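# Place a tray bottle upright into the crate's free slot

## Task

Take a bottle from the tray and set it standing upright in the one empty slot of the crate. The task fails if the crate or the tray ends up tilted or shifted, or if anything is knocked off the table. The bottle must stay in place by itself once the robot lets go, and nothing the robot is touching at the end may settle downward by more than about a fingernail's width when released.

## Robot and tools

Robot: two arms, left_arm and right_arm, each ending in a two-finger parallel gripper. The names are not image sides. Scene frame: origin on the table top midway between the arms, +x out over the table, +z up, left_arm on the +y side. Positions are in metres, orientations are quaternions (wxyz), and velocities are in m/s and rad/s.

Gripper axes: the fingers point along the gripper's +z and close along its x. The reported end_effector_position is the point between the pads. The fingertips extend 17.5 mm past that point. A flat block sticks out about 9 cm toward the gripper's -y side and turns with it, so watch its clearance. A pure rotation command pivots about the pad point, which is 25 mm off the last joint's axis toward -y.

The row (18 numbers, each in [-1, 1]). Both arms share one flat list. First come left_arm's dx, dy, dz, rx, ry, rz, then its gripper position, force_limit and speed. The same 9 numbers for right_arm follow. Optionally, 12 more numbers from 0 to 1 can be added: joint stiffness scales, six for left_arm then six for right_arm, in Joint positions order. They persist until changed.

The first six numbers are an offset, not an absolute pose. It is measured in the gripper's own axes from the gripper's measured pose at the start of the action. For the first action of a call, or for a move, that start is the pose in the most recent result. Scale: 1.0 = 0.6 m or 180 degrees. rx, ry, rz form a single rotation vector. Gripper position runs from +1 (open, 50 mm) to -1 (close until blocked); the pads meet near -0.65. force_limit runs from -1 (about 20 N per pad) through 0 (102 N) to +1 (185 N), and the actual grip can be up to about 17 % higher. speed runs from -1 (20 mm/s) through 0 (85) to +1 (150). A 0 in these three slots is a real command, so to leave a gripper as it is, repeat its last three values.

execute_actions(actions): a list of up to 15 actions. Each action is a table of up to 15 rows, one row per 1/30 s step; the last row is held to fill out the action's 15 steps. Every row in an action is an offset from the same start pose, not from the row before it. An empty list just returns the state. Each step, the commanded pose is clipped to within 100 mm and 16 degrees of the measured pose. Position has priority over orientation. Motion lags commands by about 0.17 s, so long moves need several actions.

move(target, speed, stop_force, blocking): target is one 18-number row. Its offsets are taken from the last reported pose, and each gripper follows a straight path to its goal. Every path finishes at the same time and lasts 0.5 to 10 s. speed is in m/s, from 0.002 to 0.5, default 0.25; rotation is capped at twice that in rad/s. Paths do not avoid obstacles or the other arm. stop_force (one value, 9 to 40 N) ends an arm's path once its wrist sensor feels that much extra push against the motion for 2 steps. That arm then backs off 2 steps and holds. It is unreliable if the gripper rotates during the move. Leave it out when lifting off something the gripper rests on. Use it only at slow speed. blocking=false returns after 0.5 s and cannot be combined with stop_force. The result adds a move: line giving the ending (done, off_target, moving, held, contact, fault) and any limits (paced = pose clipped, held = steps blocked), plus each gripper's distance to its target.

wait(seconds 0 to 10): lets time pass while the last commands are held; it returns early if a running move ends. stop: brakes a running move, though the fingers keep going. zoom_image(camera, region [x0,y0,x1,y1] in pixels, at most 504x504): enlarges part of cam_high, cam_low, cam_left_wrist or cam_right_wrist (each 896x504). finished_scene(scene): ends the current scene, which is then judged; it cannot be undone.

Reading results: each arm's pose and velocity, Hand target lines (where the controller is currently driving), step readings, and HELD markers on steps that were held back. Wrist force and Wrist torque are given in the end effector's axes and have offsets (within about 4 N), noise, and saturation near 50 N. A press shows up as force pointing back into the arm. "pose unreachable" means the clearance check changed or blocked that arm's command. object_status: 0 moving, 1 blocked while opening, 2 blocked while closing (a real grip), 3 at the commanded position or pads closed (usually nothing is held). Opening in mm is about (250 - position_measured) × 0.202. A new position value resets the status to 0. Changing force_limit or speed only takes effect together with a position change of at least 0.01. To soften a grip, open first.

Avoid: targets pushed past a firm contact (a stiff arm can fault), fast touches, and collisions between the arms. A fault occurs at 150 N of outside force or at a joint hitting its load limit (wrist joints 24.3 N m, held weight included); the arm then halts for 10 s. Avoid holding loads for long, since motors heat up (warning at 70 °C, brakes at 85 °C). Beware dropping the bottle, tipping or shifting the crate or tray, and pushing anything off the table. Expect occasional tugs on a held object. Before finishing, release the bottle and confirm it stands on its own.

Each tool is called after "Call:" by a JSON object that holds its "op" and its "data".

## Session

Call:
{"op": "execute_actions", "data": {"actions": []}}

Scene clock: 0.00 s.
left_arm: end_effector_position=(+0.3096, +0.6228, +0.2391) position_measured=3 object_status=3 end_effector_quat_wxyz=(+0.079, +0.418, +0.790, +0.442) end_effector_velocity=(+0.000, -0.000, -0.000) end_effector_angular_velocity=(+0.000, +0.001, -0.000) | right_arm: end_effector_position=(+0.5399, -0.5473, +0.3082) position_measured=3 object_status=3 end_effector_quat_wxyz=(+0.167, +0.107, +0.973, +0.115) end_effector_velocity=(+0.000, +0.000, +0.000) end_effector_angular_velocity=(-0.000, -0.001, +0.000)
Joint positions: left_arm=[-0.359 -2.37   2.569 -2.174 -0.706 -0.747] | right_arm=[ 2.845 -1.444 -1.829 -1.112  1.818 -1.479]
Joint velocities: left_arm=[-0.     0.001 -0.    -0.    -0.    -0.   ] | right_arm=[ 0.     0.     0.001 -0.     0.    -0.   ]
Joint torques (N m, as the arm reports them, + toward a larger angle): no reading
Wrist force (N, on the end effector, along its own x y z axes, offset not removed): no reading
Wrist torque (N m, same axes, about the end effector's origin, offset not removed): no reading
Hand target (left_arm): +0.310, +0.623, +0.239; +0.079, +0.418, +0.790, +0.442
Hand target (right_arm): +0.540, -0.547, +0.308; +0.167, +0.107, +0.973, +0.115
Joint stiffness scale: left_arm=[1. 1. 1. 1. 1. 1.] | right_arm=[1. 1. 1. 1. 1. 1.]

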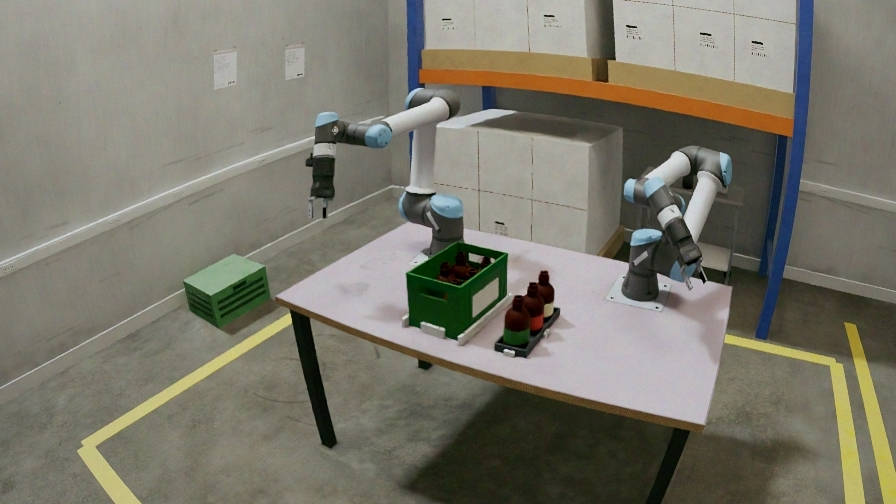

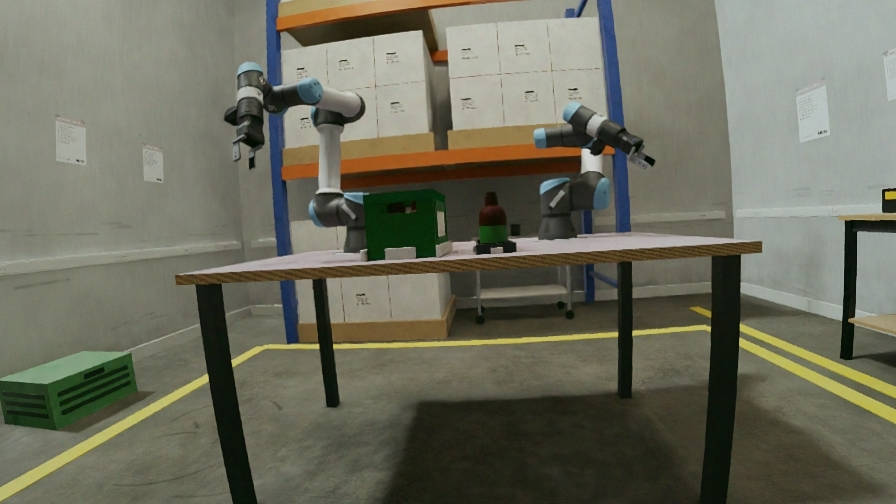

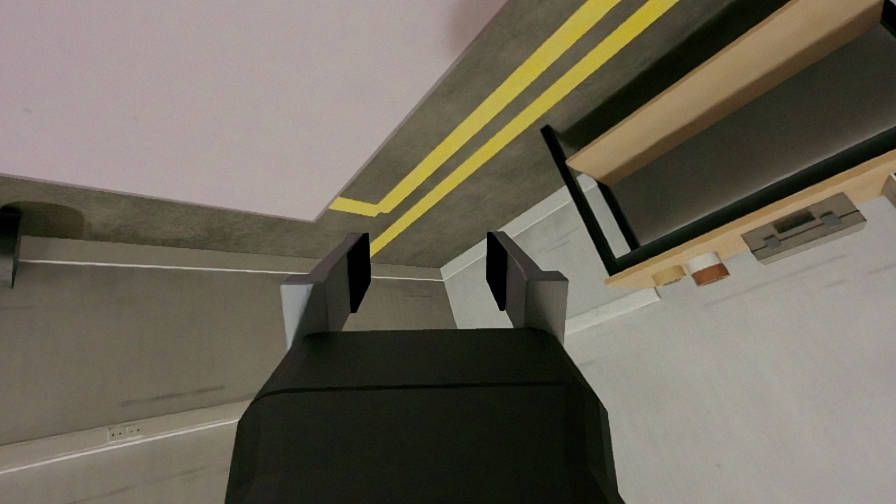

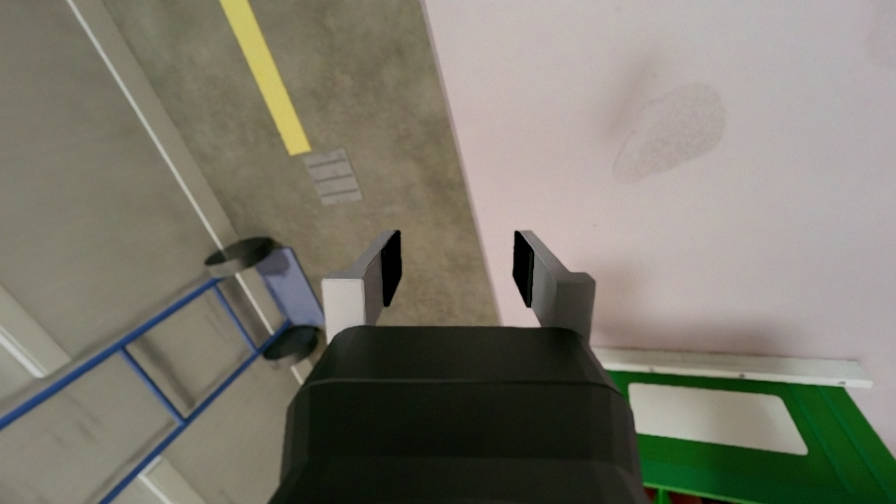

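Call:
{"op": "move", "data": {"target": [0,0,0,0,0,0,1,0,0,0.315,0.986,-0.078,0.074,0.107,-0.069,1,0,0]}}

Scene clock: 9.67 s.
left_arm: end_effector_position=(+0.3096, +0.6228, +0.2391) position_measured=3 object_status=3 end_effector_quat_wxyz=(+0.079, +0.418, +0.790, +0.442) end_effector_velocity=(+0.000, -0.000, -0.000) end_effector_angular_velocity=(+0.000, +0.001, -0.000) | right_arm: end_effector_position=(+0.4506, +0.0520, +0.4502) position_measured=3 object_status=3 end_effector_quat_wxyz=(+0.001, -0.001, +1.000, +0.002) end_effector_velocity=(-0.001, -0.000, -0.002) end_effector_angular_velocity=(-0.010, +0.007, -0.001)
Joint positions: left_arm=[-0.359 -2.37   2.569 -2.174 -0.706 -0.747] | right_arm=[ 4.076 -1.871 -0.867 -1.969  1.572 -0.511]
Joint velocities: left_arm=[-0.     0.001  0.     0.     0.    -0.   ] | right_arm=[ 0.    -0.006  0.004 -0.01   0.001  0.001]
Joint torques (N m, as the arm reports them, + toward a larger angle): left_arm=[  0.2    7.49 -23.82  -3.39   1.66  -0.1 ] | right_arm=[ 0.72 41.85 30.    2.21  0.39  0.29]
Wrist force (N, on the end effector, along its own x y z axes, offset not removed): left_arm=[-0.7 2.3 0.4] | right_arm=[0.0 -1.3 0.8]
Wrist torque (N m, same axes, about the end effector's origin, offset not removed): left_arm=[0.50 0.23 0.10] | right_arm=[-0.02 -0.13 0.14]
Hand target (left_arm): +0.310, +0.623, +0.239; +0.079, +0.418, +0.790, +0.442
Hand target (right_arm): +0.451, +0.053, +0.450; +0.000, -0.001, +1.000, +0.002
Off the commanded pose (left_arm): 0.000 m, 0 deg.
Off the commanded pose (right_arm): 0.002 m, 0 deg.
Joint stiffness scale: left_arm=[1. 1. 1. 1. 1. 1.] | right_arm=[1. 1. 1. 1. 1. 1.]
move: done

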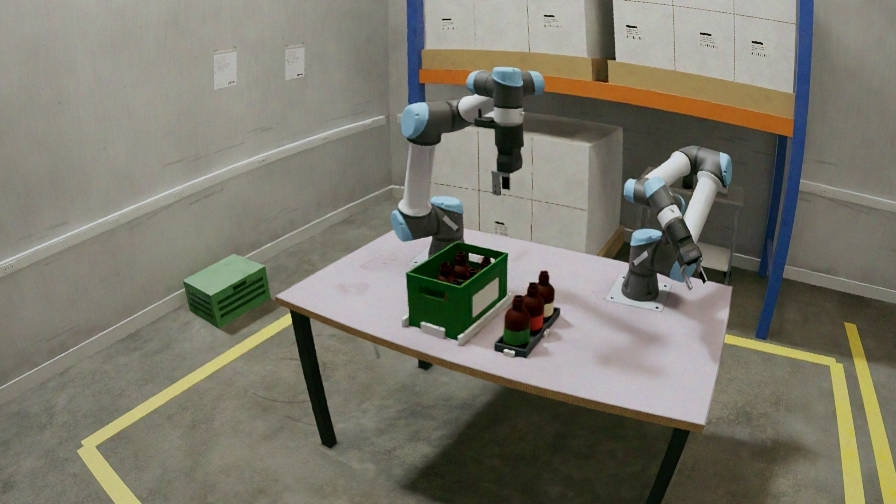

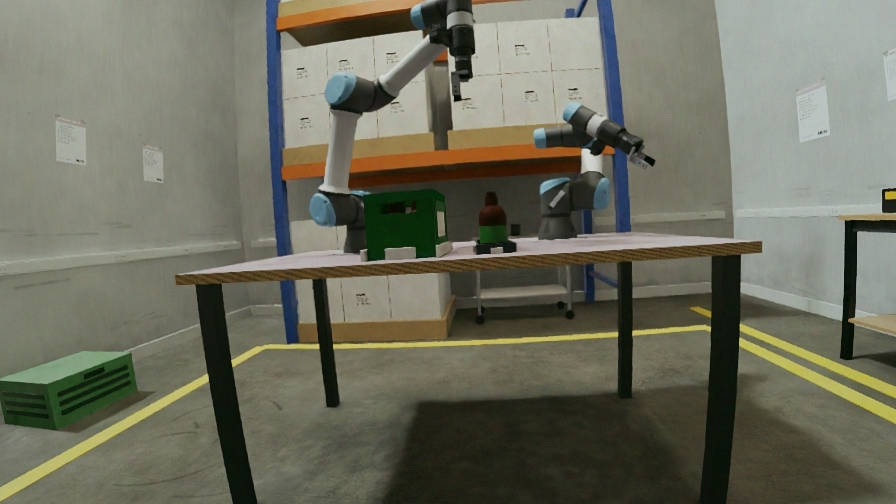

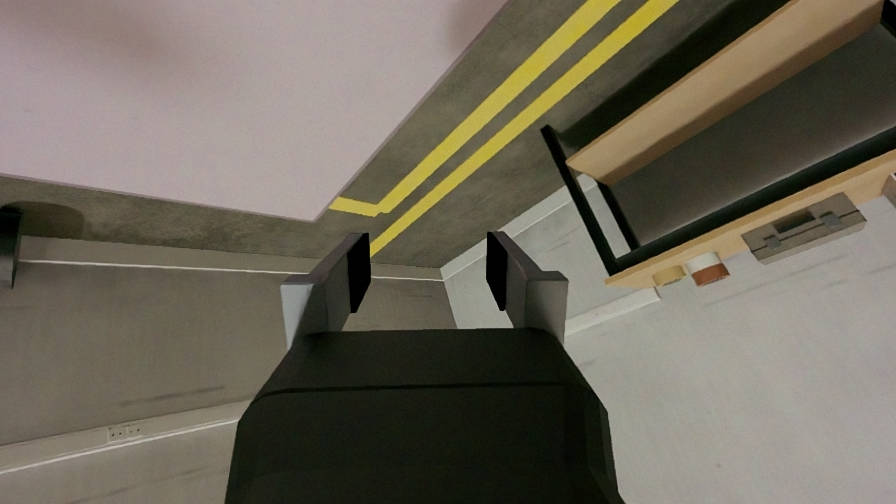

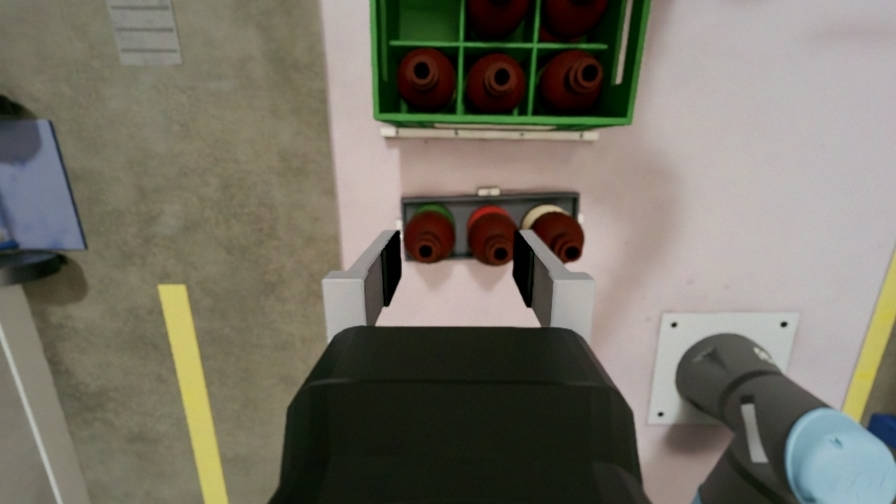

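Call:
{"op": "move", "data": {"target": [0,0,0,0,0,0,1,0,0,0.075,0.19,0.33,0,0,0,1,0,0]}}

Scene clock: 13.63 s.
left_arm: end_effector_position=(+0.3096, +0.6228, +0.2391) position_measured=3 object_status=3 end_effector_quat_wxyz=(+0.079, +0.418, +0.790, +0.442) end_effector_velocity=(-0.000, +0.000, -0.000) end_effector_angular_velocity=(+0.001, +0.000, +0.000) | right_arm: end_effector_position=(+0.4060, +0.1661, +0.2523) position_measured=3 object_status=3 end_effector_quat_wxyz=(-0.000, -0.001, +1.000, +0.002) end_effector_velocity=(+0.001, +0.001, -0.000) end_effector_angular_velocity=(+0.005, -0.003, -0.002)
Joint positions: left_arm=[-0.359 -2.37   2.569 -2.174 -0.706 -0.747] | right_arm=[ 4.219 -1.961 -1.259 -1.489  1.572 -0.367]
Joint velocities: left_arm=[-0.     0.     0.001 -0.     0.001 -0.   ] | right_arm=[ 0.    -0.    -0.002  0.008 -0.001  0.002]
Joint torques (N m, as the arm reports them, + toward a larger angle): left_arm=[  0.66   7.61 -23.74  -3.27   1.66  -0.08] | right_arm=[ 1.79 50.61 27.77  3.37 -0.17  0.34]
Wrist force (N, on the end effector, along its own x y z axes, offset not removed): left_arm=[-0.2 3.1 0.5] | right_arm=[1.1 -0.8 -0.2]
Wrist torque (N m, same axes, about the end effector's origin, offset not removed): left_arm=[0.68 0.13 0.01] | right_arm=[0.07 -0.21 0.14]
Hand target (left_arm): +0.310, +0.623, +0.239; +0.079, +0.418, +0.790, +0.442
Hand target (right_arm): +0.405, +0.167, +0.253; +0.001, -0.001, +1.000, +0.003
Off the commanded pose (left_arm): 0.000 m, 0 deg.
Off the commanded pose (right_arm): 0.001 m, 0 deg.
Joint stiffness scale: left_arm=[1. 1. 1. 1. 1. 1.] | right_arm=[1. 1. 1. 1. 1. 1.]
move: done

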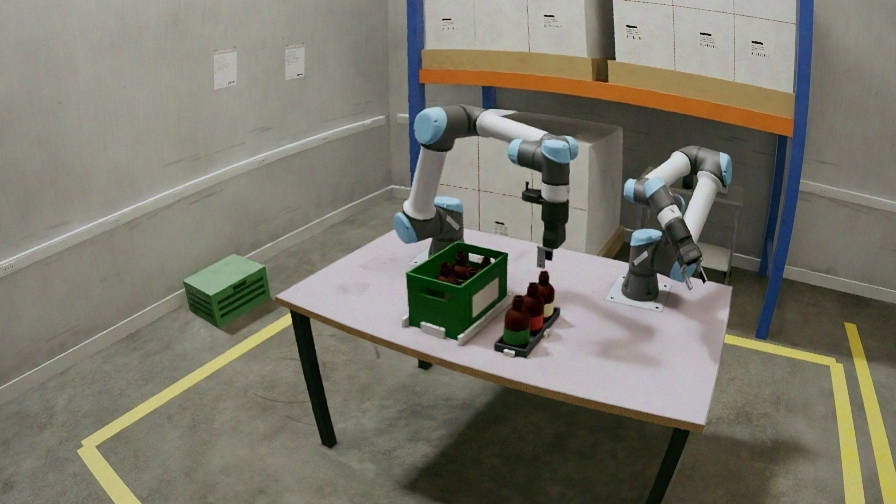

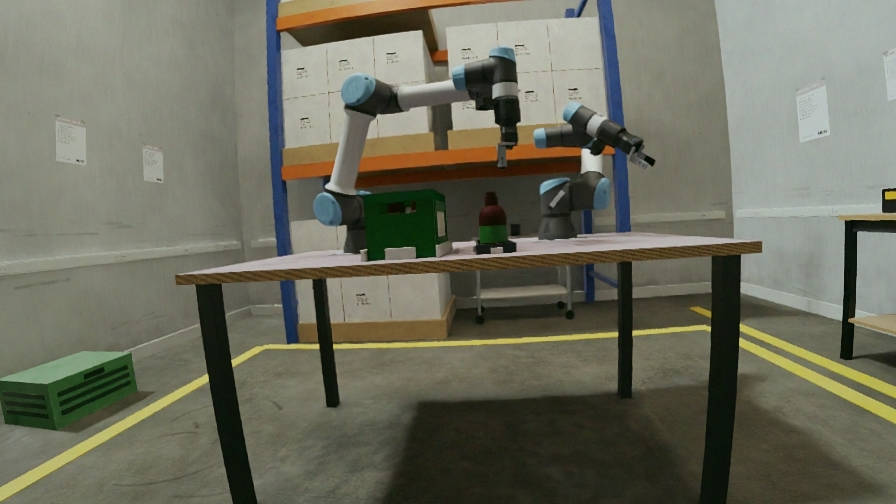

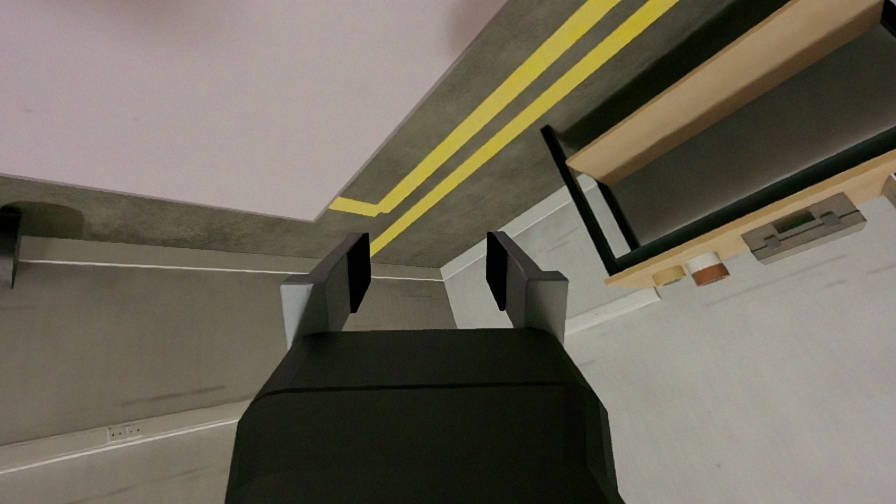

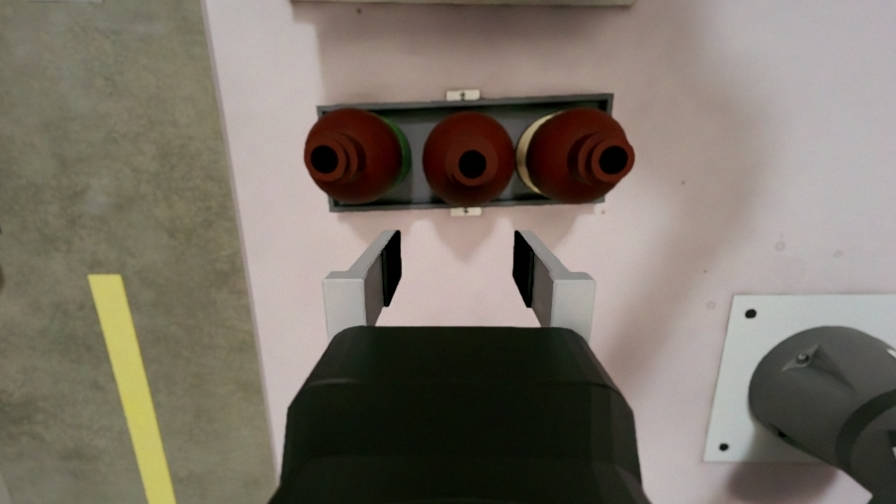

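Call:
{"op": "move", "data": {"target": [0,0,0,0,0,0,1,0,0,0.016,-0.052,0.1,0,0,0,1,0,0]}}

Scene clock: 20.63 s.
left_arm: end_effector_position=(+0.3096, +0.6228, +0.2391) position_measured=3 object_status=3 end_effector_quat_wxyz=(+0.079, +0.418, +0.790, +0.442) end_effector_velocity=(-0.000, +0.000, +0.000) end_effector_angular_velocity=(-0.000, -0.001, +0.001) | right_arm: end_effector_position=(+0.3954, +0.1366, +0.1925) position_measured=3 object_status=3 end_effector_quat_wxyz=(-0.000, -0.001, +1.000, +0.002) end_effector_velocity=(-0.000, +0.000, -0.001) end_effector_angular_velocity=(+0.004, -0.001, -0.002)
Joint positions: left_arm=[-0.359 -2.37   2.569 -2.174 -0.706 -0.747] | right_arm=[ 4.218 -1.912 -1.483 -1.315  1.572 -0.37 ]
Joint velocities: left_arm=[ 0.001 -0.001  0.    -0.    -0.     0.   ] | right_arm=[ 0.     0.    -0.004  0.007  0.     0.002]
Joint torques (N m, as the arm reports them, + toward a larger angle): left_arm=[  1.21   9.08 -23.8   -3.21   1.68  -0.08] | right_arm=[-1.81 47.63 24.28  3.26  0.   -0.41]
Wrist force (N, on the end effector, along its own x y z axes, offset not removed): left_arm=[-1.1 1.6 1.4] | right_arm=[1.5 -0.3 1.1]
Wrist torque (N m, same axes, about the end effector's origin, offset not removed): left_arm=[0.36 0.24 0.12] | right_arm=[0.13 -0.37 0.09]
Hand target (left_arm): +0.310, +0.623, +0.239; +0.079, +0.418, +0.790, +0.442
Hand target (right_arm): +0.396, +0.135, +0.192; -0.000, -0.001, +1.000, +0.002
Off the commanded pose (left_arm): 0.000 m, 0 deg.
Off the commanded pose (right_arm): 0.002 m, 0 deg.
Joint stiffness scale: left_arm=[1. 1. 1. 1. 1. 1.] | right_arm=[1. 1. 1. 1. 1. 1.]
move: done

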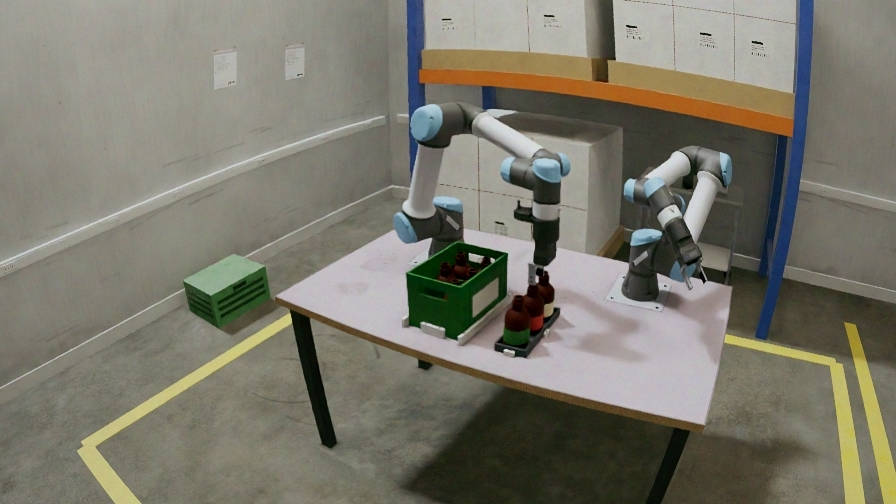

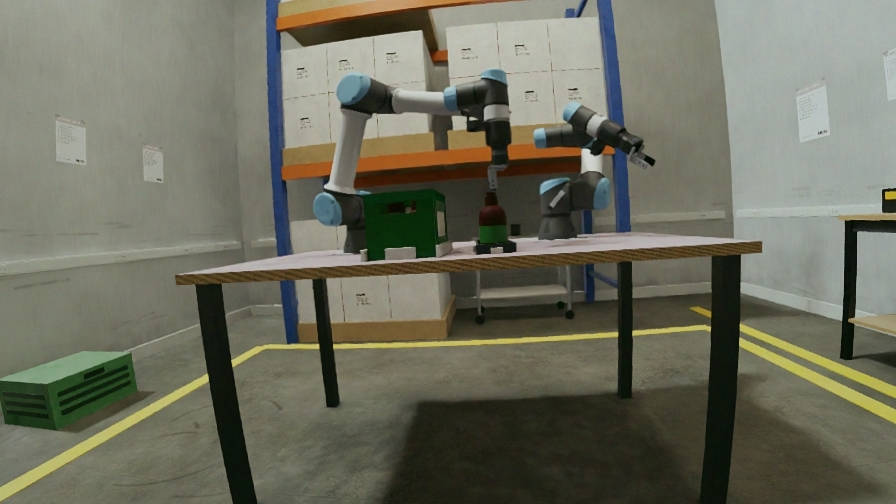

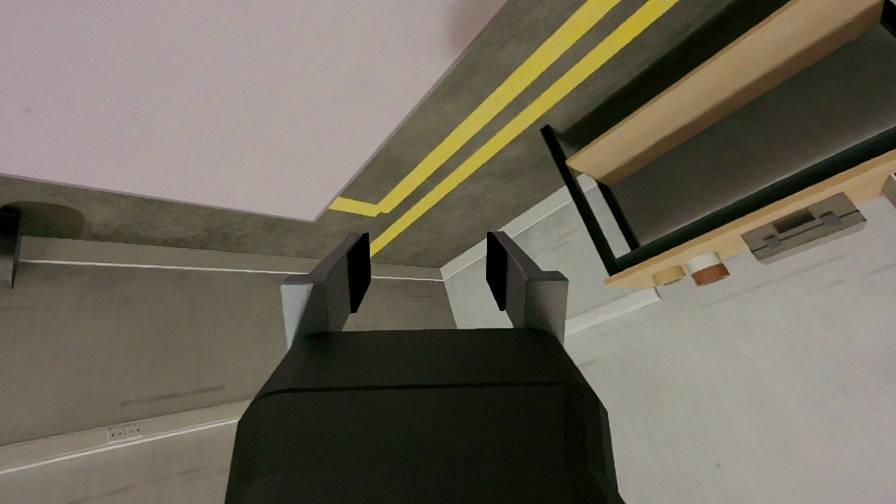

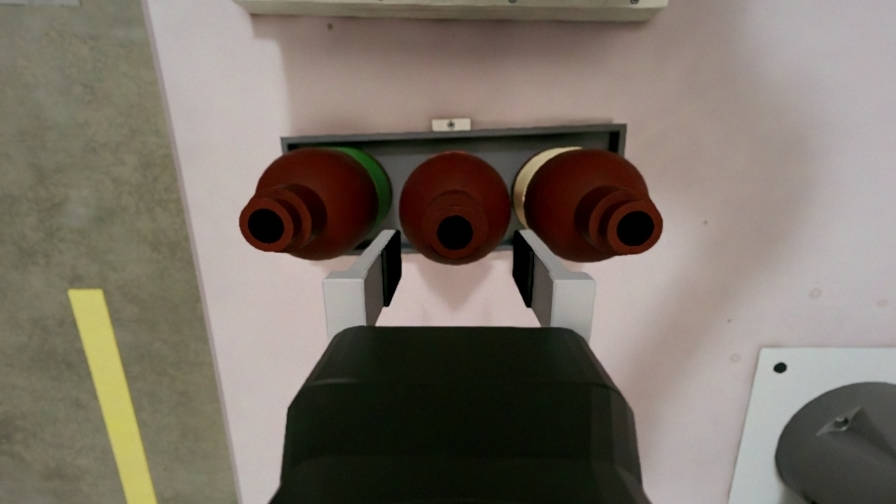

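Call:
{"op": "move", "data": {"target": [0,0,0,0,0,0,1,0,0,-0.002,-0.012,0.07,0,0,0,1,0,0], "speed": 0.08}}

Call:
{"op": "move", "data": {"target": [0,0,0,0,0,0,1,0,0,0,0,0,0,0,0,-1,-0.5,0]}}

Scene clock: 24.13 s.
left_arm: end_effector_position=(+0.3096, +0.6228, +0.2391) position_measured=3 object_status=3 end_effector_quat_wxyz=(+0.079, +0.418, +0.790, +0.442) end_effector_velocity=(+0.000, -0.000, -0.000) end_effector_angular_velocity=(+0.001, +0.002, -0.002) | right_arm: end_effector_position=(+0.3955, +0.1311, +0.1525) position_measured=3 object_status=3 end_effector_quat_wxyz=(+0.000, -0.002, +1.000, +0.003) end_effector_velocity=(+0.001, +0.003, +0.001) end_effector_angular_velocity=(+0.011, -0.004, -0.001)
Joint positions: left_arm=[-0.359 -2.37   2.569 -2.174 -0.706 -0.747] | right_arm=[ 4.214 -1.928 -1.568 -1.212  1.572 -0.375]
Joint velocities: left_arm=[-0.002  0.001  0.001  0.     0.     0.001] | right_arm=[-0.     0.     0.     0.012  0.     0.001]
Joint torques (N m, as the arm reports them, + toward a larger angle): left_arm=[  0.19   8.24 -23.28  -3.41   1.79  -0.17] | right_arm=[-2.46 45.24 23.47  3.25  0.05 -0.34]
Wrist force (N, on the end effector, along its own x y z axes, offset not removed): left_arm=[0.0 2.0 1.6] | right_arm=[-0.1 0.7 -0.7]
Wrist torque (N m, same axes, about the end effector's origin, offset not removed): left_arm=[0.40 0.15 0.06] | right_arm=[0.33 -0.08 0.21]
Hand target (left_arm): +0.310, +0.623, +0.239; +0.079, +0.418, +0.790, +0.442
Hand target (right_arm): +0.397, +0.130, +0.151; -0.000, -0.001, +1.000, +0.002
Off the commanded pose (left_arm): 0.000 m, 0 deg.
Off the commanded pose (right_arm): 0.003 m, 0 deg.
Joint stiffness scale: left_arm=[1. 1. 1. 1. 1. 1.] | right_arm=[1. 1. 1. 1. 1. 1.]
move: done

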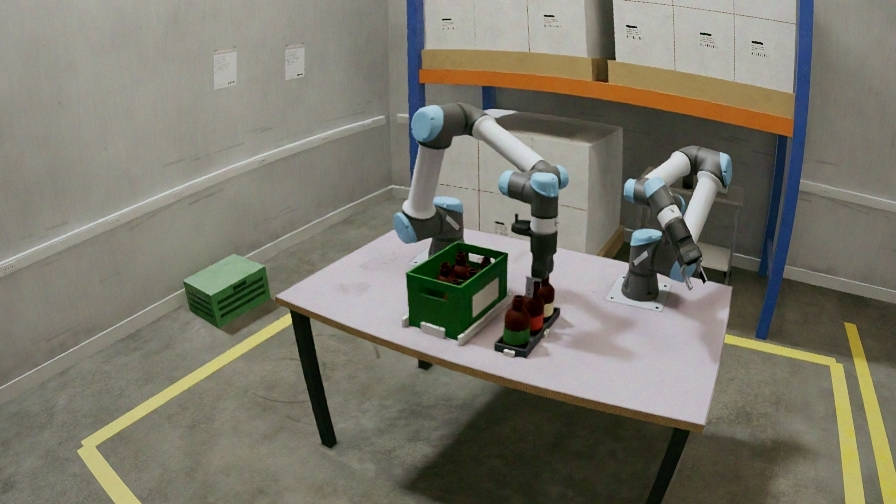

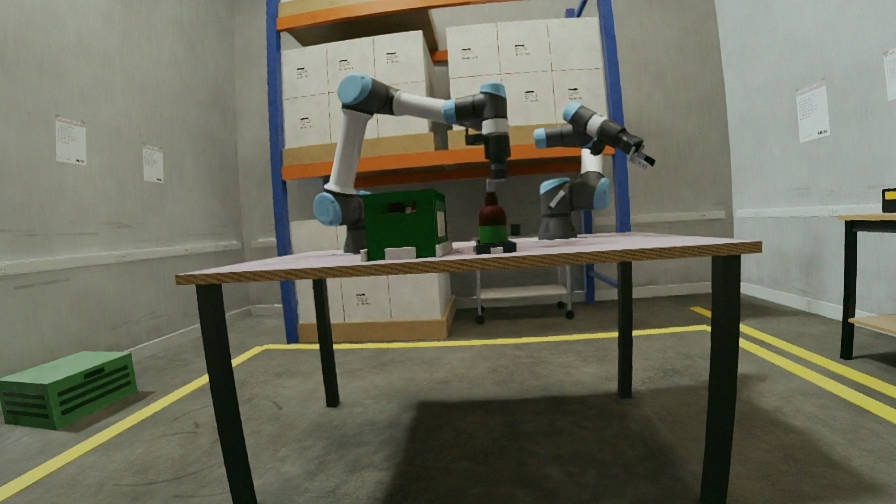

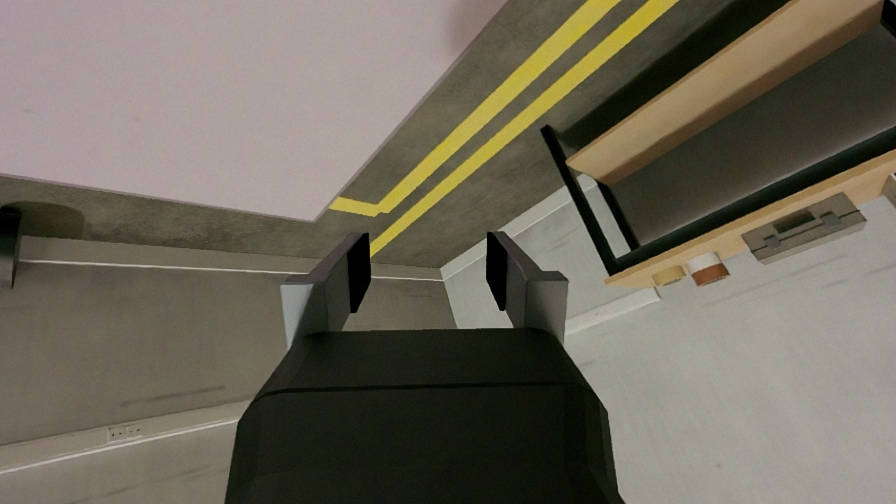

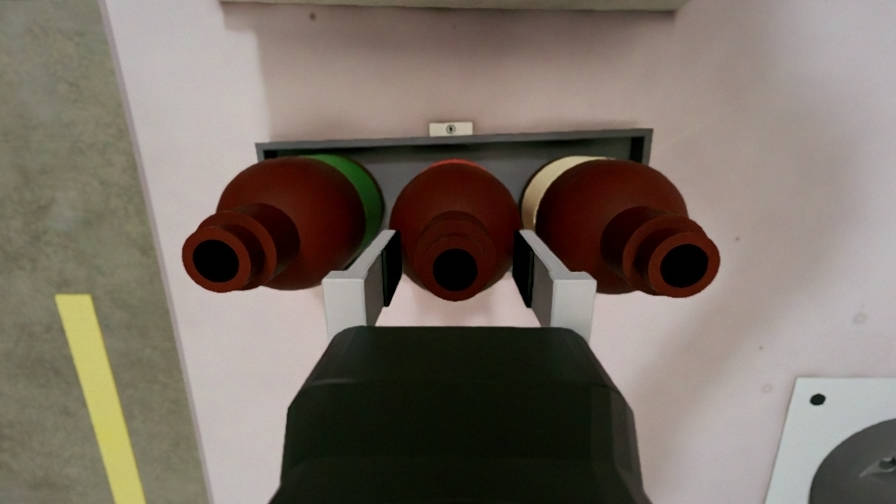

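Scene clock: 24.63 s.
left_arm: end_effector_position=(+0.3096, +0.6228, +0.2391) position_measured=3 object_status=3 end_effector_quat_wxyz=(+0.079, +0.418, +0.790, +0.442) end_effector_velocity=(+0.000, -0.000, +0.000) end_effector_angular_velocity=(-0.001, -0.001, -0.001) | right_arm: end_effector_position=(+0.3955, +0.1312, +0.1525) position_measured=89 object_status=2 end_effector_quat_wxyz=(+0.000, -0.002, +1.000, +0.003) end_effector_velocity=(-0.000, -0.000, -0.001) end_effector_angular_velocity=(-0.001, +0.000, +0.001)
Joint positions: left_arm=[-0.359 -2.37   2.569 -2.174 -0.706 -0.747] | right_arm=[ 4.214 -1.928 -1.568 -1.211  1.572 -0.375]
Joint velocities: left_arm=[-0.001 -0.001  0.    -0.     0.    -0.   ] | right_arm=[ 0.    -0.    -0.001  0.    -0.    -0.001]
Joint torques (N m, as the arm reports them, + toward a larger angle): left_arm=[ -0.36   8.02 -24.87  -3.5    1.62  -0.14] | right_arm=[ 0.43 46.   26.08  2.68  0.15 -0.09]
Wrist force (N, on the end effector, along its own x y z axes, offset not removed): left_arm=[0.1 2.8 0.3] | right_arm=[1.0 -0.8 0.8]
Wrist torque (N m, same axes, about the end effector's origin, offset not removed): left_arm=[0.54 0.03 0.04] | right_arm=[0.04 -0.30 0.16]
Hand target (left_arm): +0.310, +0.623, +0.239; +0.079, +0.418, +0.790, +0.442
Hand target (right_arm): +0.395, +0.131, +0.153; +0.000, -0.002, +1.000, +0.003
Off the commanded pose (left_arm): 0.000 m, 0 deg.
Off the commanded pose (right_arm): 0.000 m, 0 deg.
Joint stiffness scale: left_arm=[1. 1. 1. 1. 1. 1.] | right_arm=[1. 1. 1. 1. 1. 1.]
move: done

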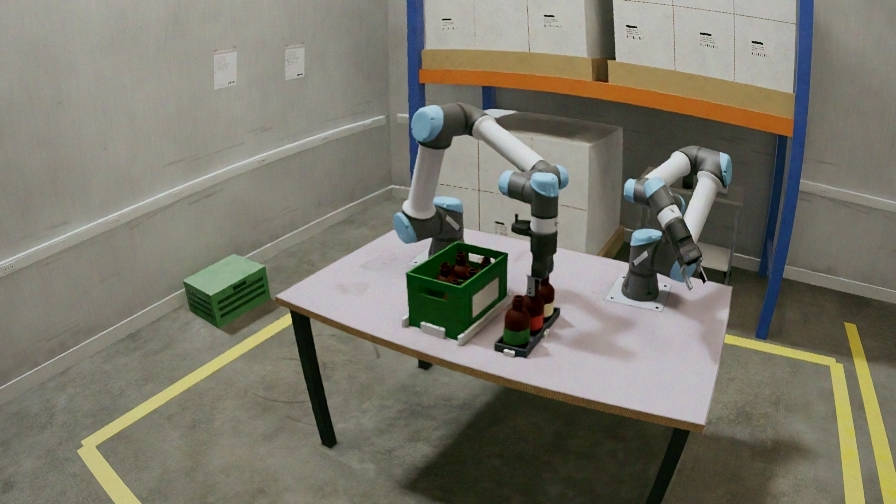

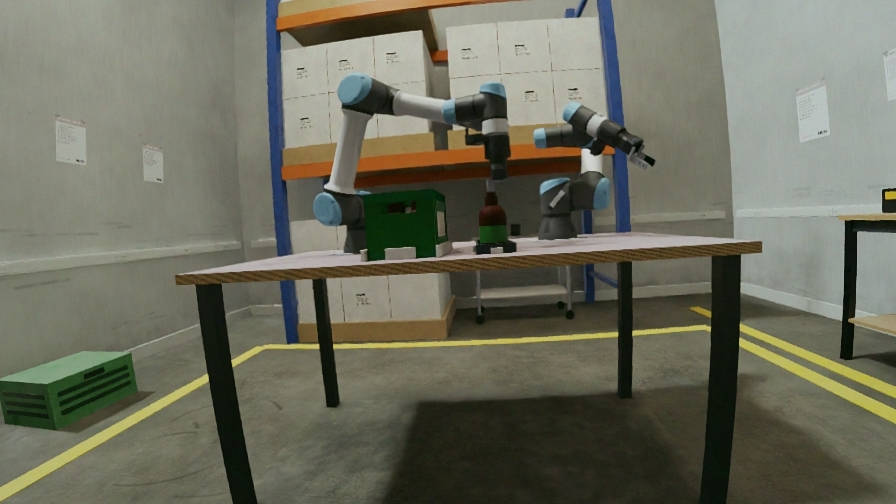

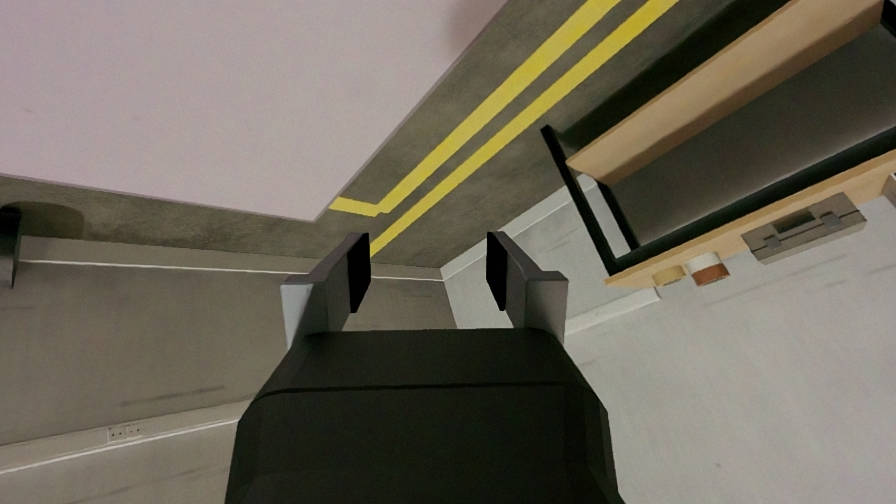

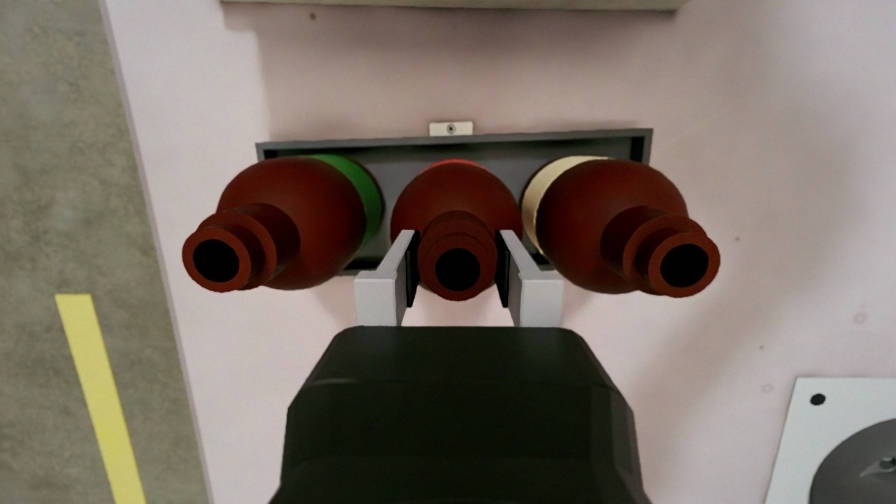

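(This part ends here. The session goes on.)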